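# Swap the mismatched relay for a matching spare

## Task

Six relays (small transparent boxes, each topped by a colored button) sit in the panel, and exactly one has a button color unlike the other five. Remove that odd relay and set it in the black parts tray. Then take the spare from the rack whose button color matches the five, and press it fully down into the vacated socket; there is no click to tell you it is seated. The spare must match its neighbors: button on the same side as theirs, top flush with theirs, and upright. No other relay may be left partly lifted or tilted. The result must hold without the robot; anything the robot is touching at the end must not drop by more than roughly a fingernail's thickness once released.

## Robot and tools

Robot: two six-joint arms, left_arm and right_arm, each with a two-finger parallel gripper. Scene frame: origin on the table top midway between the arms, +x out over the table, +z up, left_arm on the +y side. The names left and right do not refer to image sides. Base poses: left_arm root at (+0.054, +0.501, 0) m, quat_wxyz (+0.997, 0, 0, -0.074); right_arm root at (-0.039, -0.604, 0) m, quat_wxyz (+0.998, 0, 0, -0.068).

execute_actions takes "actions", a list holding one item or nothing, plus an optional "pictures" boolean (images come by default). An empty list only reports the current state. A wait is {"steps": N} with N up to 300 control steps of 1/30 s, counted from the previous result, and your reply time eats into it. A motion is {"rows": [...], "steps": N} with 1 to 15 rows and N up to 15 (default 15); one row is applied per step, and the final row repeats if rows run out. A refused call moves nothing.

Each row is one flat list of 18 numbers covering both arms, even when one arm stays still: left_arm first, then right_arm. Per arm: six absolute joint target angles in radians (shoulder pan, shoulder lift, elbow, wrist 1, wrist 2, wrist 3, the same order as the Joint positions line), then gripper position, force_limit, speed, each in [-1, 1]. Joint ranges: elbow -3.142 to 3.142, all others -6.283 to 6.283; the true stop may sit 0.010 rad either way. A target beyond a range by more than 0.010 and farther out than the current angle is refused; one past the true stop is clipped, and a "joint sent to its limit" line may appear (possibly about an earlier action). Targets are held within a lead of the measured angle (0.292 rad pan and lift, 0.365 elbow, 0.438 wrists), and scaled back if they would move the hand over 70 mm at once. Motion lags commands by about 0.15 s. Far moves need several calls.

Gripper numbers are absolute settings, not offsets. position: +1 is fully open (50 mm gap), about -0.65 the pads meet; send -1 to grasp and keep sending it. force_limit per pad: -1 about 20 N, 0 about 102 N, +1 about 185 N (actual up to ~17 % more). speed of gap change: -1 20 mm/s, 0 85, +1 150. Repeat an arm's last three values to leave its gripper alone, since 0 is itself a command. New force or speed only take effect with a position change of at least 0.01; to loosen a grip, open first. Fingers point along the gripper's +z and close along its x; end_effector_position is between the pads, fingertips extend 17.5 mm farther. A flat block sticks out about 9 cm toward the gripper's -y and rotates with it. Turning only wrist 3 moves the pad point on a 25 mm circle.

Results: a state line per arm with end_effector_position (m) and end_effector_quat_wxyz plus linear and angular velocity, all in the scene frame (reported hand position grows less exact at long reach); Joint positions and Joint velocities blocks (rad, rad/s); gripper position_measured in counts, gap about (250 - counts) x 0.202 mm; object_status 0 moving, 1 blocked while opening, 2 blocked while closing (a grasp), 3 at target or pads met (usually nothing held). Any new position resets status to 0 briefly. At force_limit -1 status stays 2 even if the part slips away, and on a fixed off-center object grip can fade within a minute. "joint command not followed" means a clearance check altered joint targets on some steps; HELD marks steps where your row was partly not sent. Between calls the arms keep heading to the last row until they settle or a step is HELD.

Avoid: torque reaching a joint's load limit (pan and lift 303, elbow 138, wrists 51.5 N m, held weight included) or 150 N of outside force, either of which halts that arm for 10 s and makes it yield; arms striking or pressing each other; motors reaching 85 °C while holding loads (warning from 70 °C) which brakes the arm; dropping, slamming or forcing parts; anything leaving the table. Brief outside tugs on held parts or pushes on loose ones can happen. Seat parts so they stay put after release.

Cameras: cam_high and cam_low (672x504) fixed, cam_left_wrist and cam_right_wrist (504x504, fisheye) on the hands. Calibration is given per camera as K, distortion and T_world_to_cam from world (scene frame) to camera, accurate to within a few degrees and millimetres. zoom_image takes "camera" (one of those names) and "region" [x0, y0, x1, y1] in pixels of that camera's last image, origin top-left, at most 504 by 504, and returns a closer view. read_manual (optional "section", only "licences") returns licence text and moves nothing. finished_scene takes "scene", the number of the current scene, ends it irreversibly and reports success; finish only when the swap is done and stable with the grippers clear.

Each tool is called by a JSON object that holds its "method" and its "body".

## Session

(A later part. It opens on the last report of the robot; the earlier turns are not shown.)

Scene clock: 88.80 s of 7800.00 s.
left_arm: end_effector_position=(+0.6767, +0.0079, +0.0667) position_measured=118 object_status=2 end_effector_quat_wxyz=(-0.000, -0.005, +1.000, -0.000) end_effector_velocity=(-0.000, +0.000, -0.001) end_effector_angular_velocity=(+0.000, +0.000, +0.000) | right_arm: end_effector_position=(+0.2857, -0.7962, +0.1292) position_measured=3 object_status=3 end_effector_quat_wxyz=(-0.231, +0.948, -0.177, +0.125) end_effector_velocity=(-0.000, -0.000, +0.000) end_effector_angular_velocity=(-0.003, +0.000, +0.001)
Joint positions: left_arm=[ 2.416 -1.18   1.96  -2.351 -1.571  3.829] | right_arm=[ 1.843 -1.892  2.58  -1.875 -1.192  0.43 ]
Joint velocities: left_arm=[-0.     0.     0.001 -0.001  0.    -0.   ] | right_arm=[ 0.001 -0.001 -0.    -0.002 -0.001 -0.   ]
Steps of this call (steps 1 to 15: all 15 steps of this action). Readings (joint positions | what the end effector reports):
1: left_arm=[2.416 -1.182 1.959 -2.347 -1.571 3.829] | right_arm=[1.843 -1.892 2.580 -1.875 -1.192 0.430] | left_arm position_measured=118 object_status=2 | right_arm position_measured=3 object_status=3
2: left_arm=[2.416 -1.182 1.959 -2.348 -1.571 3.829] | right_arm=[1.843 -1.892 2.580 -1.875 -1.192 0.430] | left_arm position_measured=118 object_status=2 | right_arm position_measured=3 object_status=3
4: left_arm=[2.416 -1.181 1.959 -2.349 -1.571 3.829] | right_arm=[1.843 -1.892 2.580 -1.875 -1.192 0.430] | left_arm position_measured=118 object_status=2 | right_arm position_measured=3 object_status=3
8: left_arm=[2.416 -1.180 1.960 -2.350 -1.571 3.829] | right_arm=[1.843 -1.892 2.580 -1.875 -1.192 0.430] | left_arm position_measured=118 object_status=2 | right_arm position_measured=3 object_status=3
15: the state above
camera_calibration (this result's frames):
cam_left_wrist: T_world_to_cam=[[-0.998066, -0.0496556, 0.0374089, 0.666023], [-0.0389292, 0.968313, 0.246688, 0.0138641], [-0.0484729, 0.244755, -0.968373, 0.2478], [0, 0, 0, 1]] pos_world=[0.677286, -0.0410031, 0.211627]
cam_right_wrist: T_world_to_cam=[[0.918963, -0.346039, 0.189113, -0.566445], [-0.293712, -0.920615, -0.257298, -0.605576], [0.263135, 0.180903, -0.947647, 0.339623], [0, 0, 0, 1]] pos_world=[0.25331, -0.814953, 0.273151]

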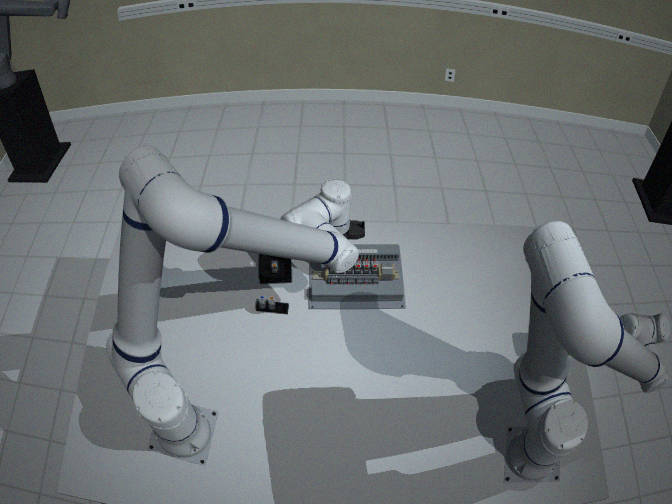

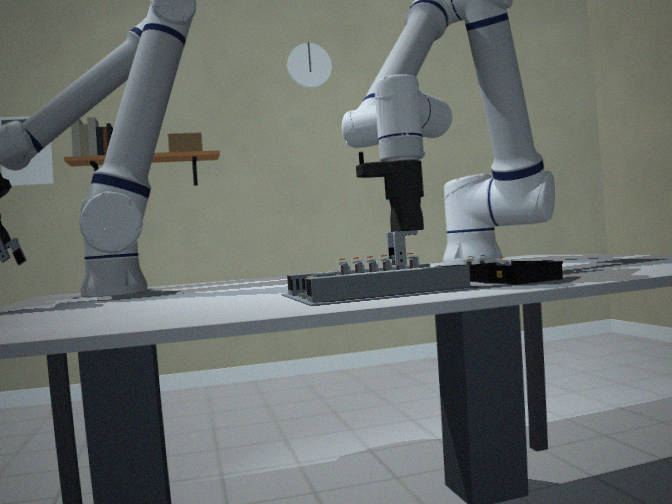

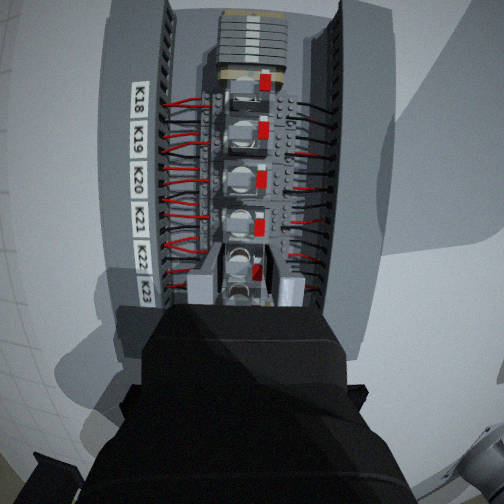

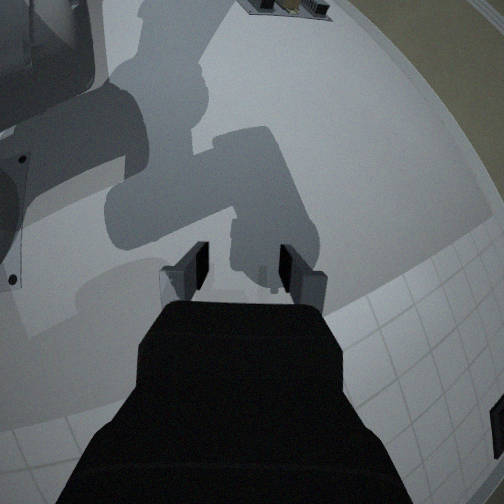

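{"method": "execute_actions", "body": {"actions": [{"rows":[[2.4159,-1.1789,1.9601,-2.3520,-1.571,3.8287,-1,-0.3,-0.5,1.843,-1.892,2.58,-1.875,-1.192,0.43,1,0,0]],"steps":15}], "pictures": false}}

{"method": "execute_actions", "body": {"actions": [{"rows":[[2.4159,-1.1781,1.9604,-2.3531,-1.571,3.8287,-1,-0.3,-0.5,1.843,-1.892,2.58,-1.875,-1.192,0.43,1,0,0]],"steps":15}]}}

{"method": "zoom_image", "body": {"camera": "cam_low", "region": [345,220,445,295]}}

Scene clock: 98.00 s of 7800.00 s.
left_arm: end_effector_position=(+0.6767, +0.0079, +0.0660) position_measured=118 object_status=2 end_effector_quat_wxyz=(-0.000, -0.005, +1.000, -0.000) end_effector_velocity=(-0.000, -0.000, +0.000) end_effector_angular_velocity=(-0.000, -0.000, -0.000) | right_arm: end_effector_position=(+0.2857, -0.7962, +0.1292) position_measured=3 object_status=3 end_effector_quat_wxyz=(-0.231, +0.948, -0.177, +0.125) end_effector_velocity=(+0.000, -0.000, +0.000) end_effector_angular_velocity=(-0.000, -0.001, -0.001)
Joint positions: left_arm=[ 2.416 -1.179  1.96  -2.352 -1.571  3.829] | right_arm=[ 1.843 -1.892  2.58  -1.875 -1.192  0.43 ]
Joint velocities: left_arm=[-0. -0.  0. -0.  0.  0.] | right_arm=[-0.001  0.    -0.    -0.     0.001 -0.   ]
Steps of this call (steps 1 to 15: the robot went on to your last target; steps 16 to 90: nothing new was sent; then 5.70 s passed at rest; steps 91 to 105: all 15 steps of this action). Readings (joint positions | what the end effector reports):
91: left_arm=[2.416 -1.180 1.960 -2.351 -1.571 3.829] | right_arm=[1.843 -1.892 2.580 -1.875 -1.192 0.430] | left_arm position_measured=118 object_status=2 | right_arm position_measured=3 object_status=3
92: left_arm=[2.416 -1.180 1.960 -2.351 -1.571 3.829] | right_arm=[1.843 -1.892 2.580 -1.875 -1.192 0.430] | left_arm position_measured=118 object_status=2 | right_arm position_measured=3 object_status=3
94: left_arm=[2.416 -1.179 1.960 -2.351 -1.571 3.829] | right_arm=[1.843 -1.892 2.580 -1.875 -1.192 0.430] | left_arm position_measured=118 object_status=2 | right_arm position_measured=3 object_status=3
98: left_arm=[2.416 -1.179 1.960 -2.352 -1.571 3.829] | right_arm=[1.843 -1.892 2.580 -1.875 -1.192 0.430] | left_arm position_measured=118 object_status=2 | right_arm position_measured=3 object_status=3
105: the state above

Scene clock: 98.50 s of 7800.00 s.
left_arm: end_effector_position=(+0.6767, +0.0079, +0.0655) position_measured=118 object_status=2 end_effector_quat_wxyz=(-0.000, -0.005, +1.000, -0.000) end_effector_velocity=(+0.001, +0.001, -0.000) end_effector_angular_velocity=(-0.000, +0.000, +0.001) | right_arm: end_effector_position=(+0.2857, -0.7962, +0.1292) position_measured=3 object_status=3 end_effector_quat_wxyz=(-0.231, +0.948, -0.177, +0.125) end_effector_velocity=(+0.000, +0.000, +0.000) end_effector_angular_velocity=(-0.001, +0.000, +0.002)
Joint positions: left_arm=[ 2.416 -1.178  1.96  -2.353 -1.571  3.829] | right_arm=[ 1.843 -1.892  2.58  -1.875 -1.192  0.43 ]
Joint velocities: left_arm=[ 0.001  0.     0.    -0.    -0.    -0.   ] | right_arm=[ 0.001 -0.    -0.001  0.    -0.001 -0.001]
Steps of this call (steps 1 to 15: all 15 steps of this action). Readings (joint positions | what the end effector reports):
1: left_arm=[2.416 -1.179 1.960 -2.352 -1.571 3.829] | right_arm=[1.843 -1.892 2.580 -1.875 -1.192 0.430] | left_arm position_measured=118 object_status=2 | right_arm position_measured=3 object_status=3
2: left_arm=[2.416 -1.179 1.960 -2.352 -1.571 3.829] | right_arm=[1.843 -1.892 2.580 -1.875 -1.192 0.430] | left_arm position_measured=118 object_status=2 | right_arm position_measured=3 object_status=3
4: left_arm=[2.416 -1.179 1.960 -2.353 -1.571 3.829] | right_arm=[1.843 -1.892 2.580 -1.875 -1.192 0.430] | left_arm position_measured=118 object_status=2 | right_arm position_measured=3 object_status=3
8: left_arm=[2.416 -1.178 1.960 -2.353 -1.571 3.829] | right_arm=[1.843 -1.892 2.580 -1.875 -1.192 0.430] | left_arm position_measured=118 object_status=2 | right_arm position_measured=3 object_status=3
15: the state above
camera_calibration (this result's frames):
cam_left_wrist: T_world_to_cam=[[-0.998069, -0.0496646, 0.0373187, 0.666102], [-0.0389643, 0.968333, 0.246603, 0.0142098], [-0.0483844, 0.244672, -0.968398, 0.246529], [0, 0, 0, 1]] pos_world=[0.677297, -0.040997, 0.210376]
cam_right_wrist: T_world_to_cam=[[0.918963, -0.346039, 0.189113, -0.566444], [-0.293712, -0.920615, -0.257298, -0.605576], [0.263135, 0.180903, -0.947647, 0.339623], [0, 0, 0, 1]] pos_world=[0.25331, -0.814953, 0.273151]

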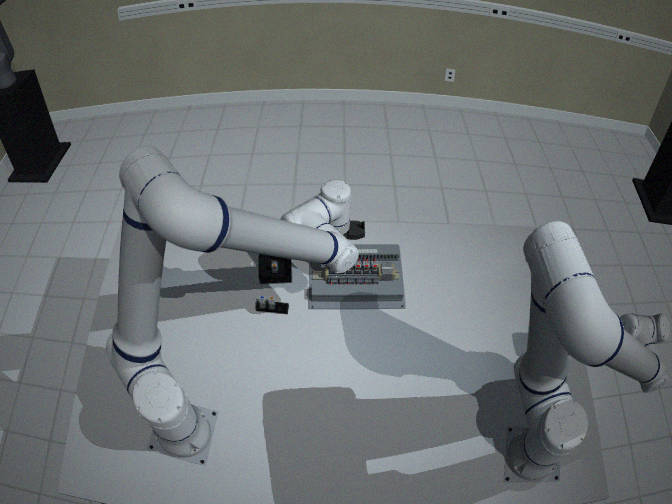

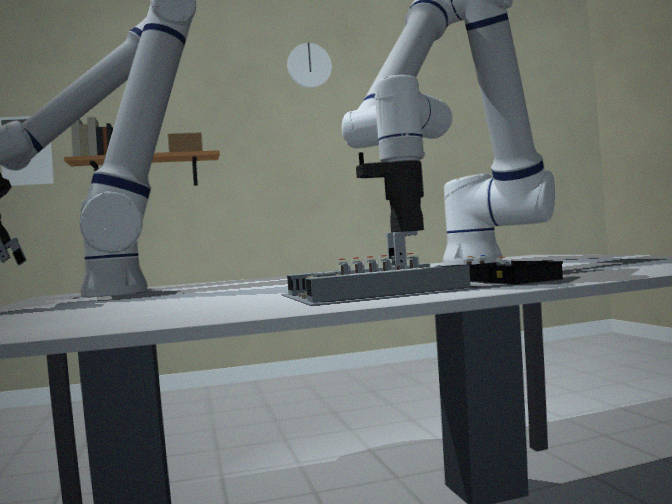

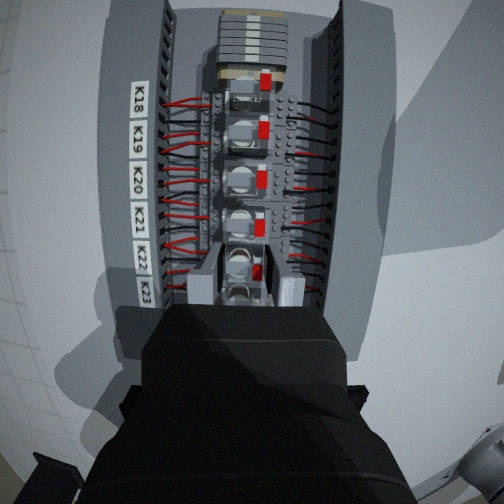

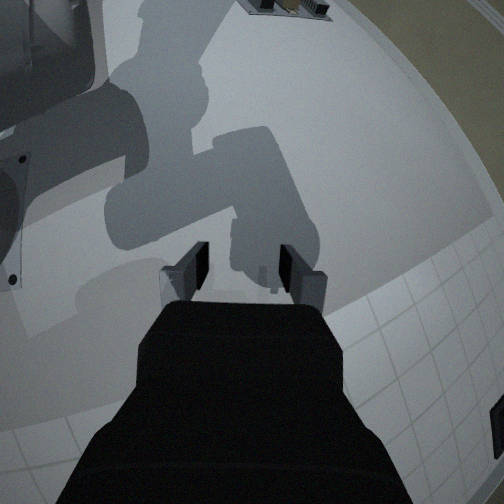

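Region (345, 220, 445, 295) of cam_low's 672x504 image, scaled by 5.040, with more detail than that image has; it fills the top 378 rows of this view, and the rest is white.

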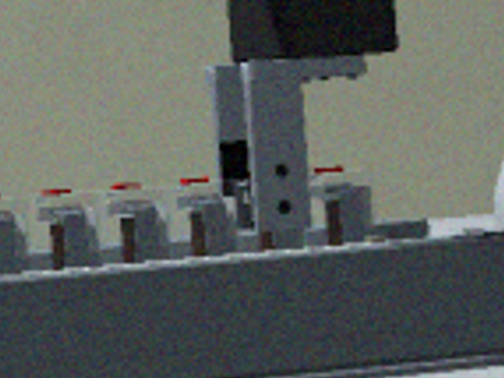

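{"method": "execute_actions", "body": {"actions": [{"rows":[[2.4159,-1.1774,1.9607,-2.3541,-1.571,3.8287,-1,-0.3,-0.5,1.843,-1.892,2.58,-1.875,-1.192,0.43,1,0,0]],"steps":15}], "pictures": false}}

{"method": "execute_actions", "body": {"actions": [{"rows":[[2.4159,-1.1781,1.9604,-2.3531,-1.571,3.8287,1,-0.3,0,1.843,-1.892,2.58,-1.875,-1.192,0.43,1,0,0]],"steps":12}], "pictures": false}}

{"method": "execute_actions", "body": {"actions": [{"rows":[[2.4159,-1.19,1.955,-2.3358,-1.571,3.8287,1,-0.3,0,1.843,-1.892,2.58,-1.875,-1.192,0.43,1,0,0],[2.4159,-1.19,1.955,-2.3358,-1.571,3.8287,1,-0.3,0,1.843,-1.892,2.58,-1.875,-1.192,0.43,1,0,0],[2.4159,-1.202,1.9495,-2.3183,-1.571,3.8287,1,-0.3,0,1.843,-1.892,2.58,-1.875,-1.192,0.43,1,0,0],[2.4159,-1.202,1.9495,-2.3183,-1.571,3.8287,1,-0.3,0,1.843,-1.892,2.58,-1.875,-1.192,0.43,1,0,0],[2.4159,-1.2526,1.9215,-2.2398,-1.571,3.8287,1,-0.3,0,1.843,-1.892,2.58,-1.875,-1.192,0.43,1,0,0]],"steps":15}]}}

{"method": "zoom_image", "body": {"camera": "cam_low", "region": [345,220,445,295]}}

Scene clock: 107.70 s of 7800.00 s.
left_arm: end_effector_position=(+0.6767, +0.0078, +0.0649) position_measured=118 object_status=2 end_effector_quat_wxyz=(-0.000, -0.005, +1.000, -0.000) end_effector_velocity=(-0.000, +0.000, +0.000) end_effector_angular_velocity=(+0.000, -0.000, -0.000) | right_arm: end_effector_position=(+0.2857, -0.7962, +0.1292) position_measured=3 object_status=3 end_effector_quat_wxyz=(-0.231, +0.948, -0.177, +0.125) end_effector_velocity=(-0.000, +0.000, -0.000) end_effector_angular_velocity=(+0.001, +0.000, +0.001)
Joint positions: left_arm=[ 2.416 -1.178  1.961 -2.354 -1.571  3.829] | right_arm=[ 1.843 -1.892  2.58  -1.875 -1.192  0.43 ]
Joint velocities: left_arm=[-0. -0.  0.  0.  0.  0.] | right_arm=[ 0.  0. -0.  0. -0. -0.]
Steps of this call (steps 1 to 15: the robot went on to your last target; steps 16 to 90: nothing new was sent; then 5.70 s passed at rest; steps 91 to 105: all 15 steps of this action). Readings (joint positions | what the end effector reports):
91: left_arm=[2.416 -1.178 1.960 -2.353 -1.571 3.829] | right_arm=[1.843 -1.892 2.580 -1.875 -1.192 0.430] | left_arm position_measured=118 object_status=2 | right_arm position_measured=3 object_status=3
92: left_arm=[2.416 -1.178 1.960 -2.353 -1.571 3.829] | right_arm=[1.843 -1.892 2.580 -1.875 -1.192 0.430] | left_arm position_measured=118 object_status=2 | right_arm position_measured=3 object_status=3
94: left_arm=[2.416 -1.178 1.960 -2.354 -1.571 3.829] | right_arm=[1.843 -1.892 2.580 -1.875 -1.192 0.430] | left_arm position_measured=118 object_status=2 | right_arm position_measured=3 object_status=3
98: left_arm=[2.416 -1.178 1.961 -2.354 -1.571 3.829] | right_arm=[1.843 -1.892 2.580 -1.875 -1.192 0.430] | left_arm position_measured=118 object_status=2 | right_arm position_measured=3 object_status=3
105: the state above

Scene clock: 108.10 s of 7800.00 s.
left_arm: end_effector_position=(+0.6767, +0.0080, +0.0653) position_measured=3 object_status=0 end_effector_quat_wxyz=(-0.000, -0.005, +1.000, -0.000) end_effector_velocity=(-0.001, -0.002, +0.001) end_effector_angular_velocity=(-0.001, -0.001, -0.002) | right_arm: end_effector_position=(+0.2857, -0.7962, +0.1292) position_measured=3 object_status=3 end_effector_quat_wxyz=(-0.231, +0.948, -0.177, +0.125) end_effector_velocity=(-0.000, -0.001, +0.000) end_effector_angular_velocity=(-0.000, +0.001, -0.000)
Joint positions: left_arm=[ 2.416 -1.178  1.96  -2.353 -1.571  3.829] | right_arm=[ 1.843 -1.892  2.58  -1.875 -1.192  0.43 ]
Joint velocities: left_arm=[-0.002 -0.001 -0.001  0.    -0.     0.   ] | right_arm=[-0.     0.001 -0.001  0.    -0.001  0.001]
Steps of this call (steps 1 to 12: all 12 steps of this action). Readings (joint positions | what the end effector reports):
1: left_arm=[2.416 -1.177 1.961 -2.354 -1.571 3.829] | right_arm=[1.843 -1.892 2.580 -1.875 -1.192 0.430] | left_arm position_measured=111 object_status=0 | right_arm position_measured=3 object_status=3
2: left_arm=[2.416 -1.177 1.962 -2.354 -1.571 3.829] | right_arm=[1.843 -1.892 2.580 -1.875 -1.192 0.430] | left_arm position_measured=97 object_status=0 | right_arm position_measured=3 object_status=3
4: left_arm=[2.416 -1.177 1.961 -2.354 -1.571 3.829] | right_arm=[1.843 -1.892 2.580 -1.875 -1.192 0.430] | left_arm position_measured=69 object_status=0 | right_arm position_measured=3 object_status=3
8: left_arm=[2.416 -1.178 1.961 -2.353 -1.571 3.829] | right_arm=[1.843 -1.892 2.580 -1.875 -1.192 0.430] | left_arm position_measured=13 object_status=0 | right_arm position_measured=3 object_status=3
12: the state above

Scene clock: 108.60 s of 7800.00 s.
left_arm: end_effector_position=(+0.6768, +0.0078, +0.1261) position_measured=3 object_status=3 end_effector_quat_wxyz=(-0.000, -0.005, +1.000, -0.000) end_effector_velocity=(-0.001, +0.001, +0.029) end_effector_angular_velocity=(-0.001, -0.001, +0.000) | right_arm: end_effector_position=(+0.2857, -0.7962, +0.1292) position_measured=3 object_status=3 end_effector_quat_wxyz=(-0.231, +0.948, -0.177, +0.125) end_effector_velocity=(-0.000, -0.001, +0.000) end_effector_angular_velocity=(-0.001, +0.000, +0.000)
Joint positions: left_arm=[ 2.416 -1.248  1.924 -2.246 -1.571  3.829] | right_arm=[ 1.843 -1.892  2.58  -1.875 -1.192  0.43 ]
Joint velocities: left_arm=[ 0.    -0.033 -0.018  0.05   0.    -0.   ] | right_arm=[-0.    -0.    -0.001  0.001 -0.001 -0.   ]
Steps of this call (steps 1 to 15: all 15 steps of this action). Readings (joint positions | what the end effector reports):
1: left_arm=[2.416 -1.178 1.960 -2.353 -1.571 3.829] | right_arm=[1.843 -1.892 2.580 -1.875 -1.192 0.430] | left_arm position_measured=3 object_status=0 | right_arm position_measured=3 object_status=3
2: left_arm=[2.416 -1.181 1.959 -2.349 -1.571 3.829] | right_arm=[1.843 -1.892 2.580 -1.875 -1.192 0.430] | left_arm position_measured=3 object_status=0 | right_arm position_measured=3 object_status=3
4: left_arm=[2.416 -1.187 1.956 -2.339 -1.571 3.829] | right_arm=[1.843 -1.892 2.580 -1.875 -1.192 0.430] | left_arm position_measured=3 object_status=3 | right_arm position_measured=3 object_status=3
8: left_arm=[2.416 -1.226 1.935 -2.282 -1.571 3.829] | right_arm=[1.843 -1.892 2.580 -1.875 -1.192 0.430] | left_arm position_measured=3 object_status=3 | right_arm position_measured=3 object_status=3
15: the state above
camera_calibration (this result's frames):
cam_left_wrist: T_world_to_cam=[[-0.99806, -0.0497588, 0.0374084, 0.663897], [-0.0390308, 0.968316, 0.24666, -0.000616515], [-0.0484966, 0.244721, -0.96838, 0.30531], [0, 0, 0, 1]] pos_world=[0.677392, -0.041084, 0.270973]
cam_right_wrist: T_world_to_cam=[[0.918963, -0.346039, 0.189113, -0.566445], [-0.293712, -0.920614, -0.257298, -0.605576], [0.263135, 0.180903, -0.947647, 0.339624], [0, 0, 0, 1]] pos_world=[0.25331, -0.814953, 0.273151]

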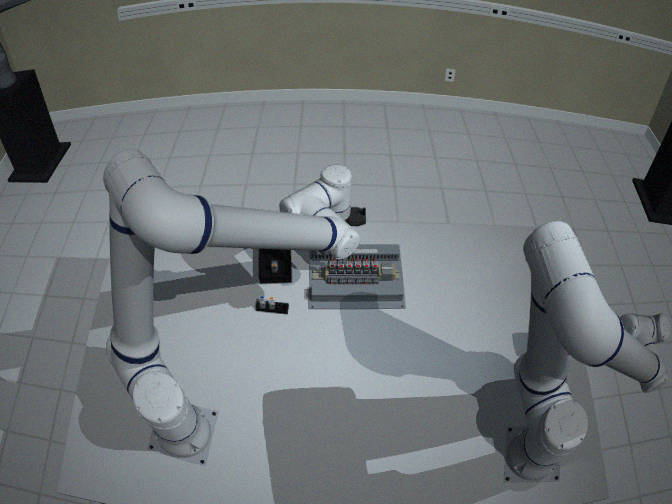

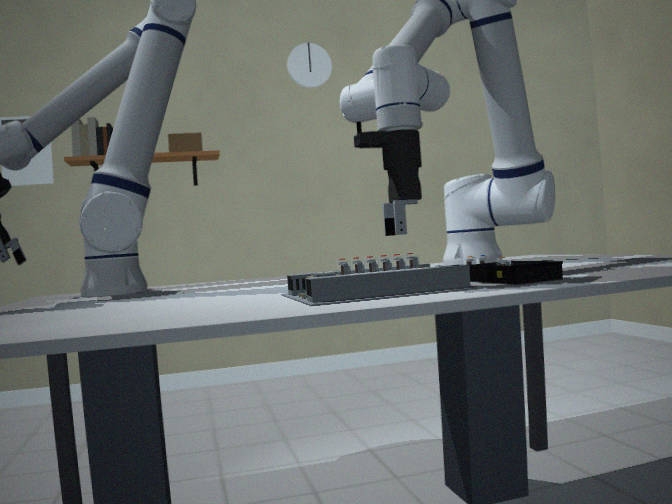

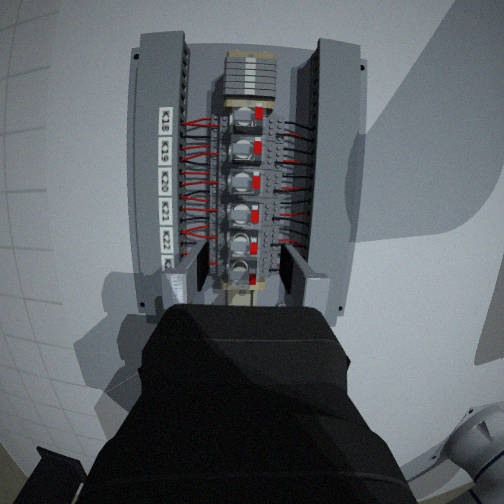

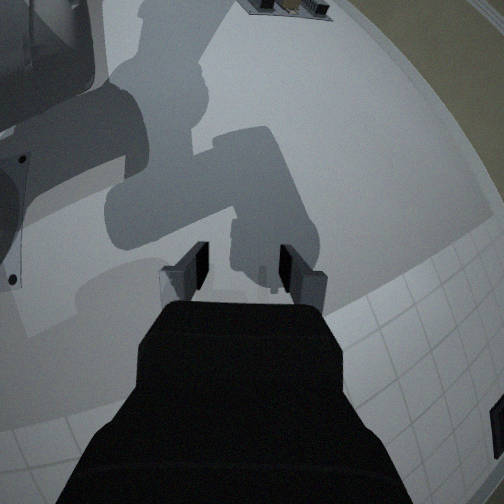

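Region (345, 220, 445, 295) of cam_low's 672x504 image, scaled by 5.040, with more detail than that image has; it fills the top 378 rows of this view, and the rest is white.

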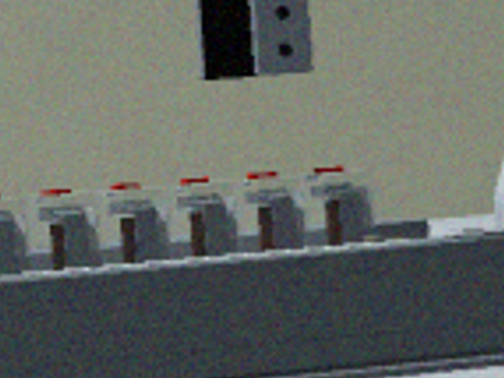

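Level.

{"method": "finished_scene", "body": {"scene": 2}}

The scene is finished: the task was done.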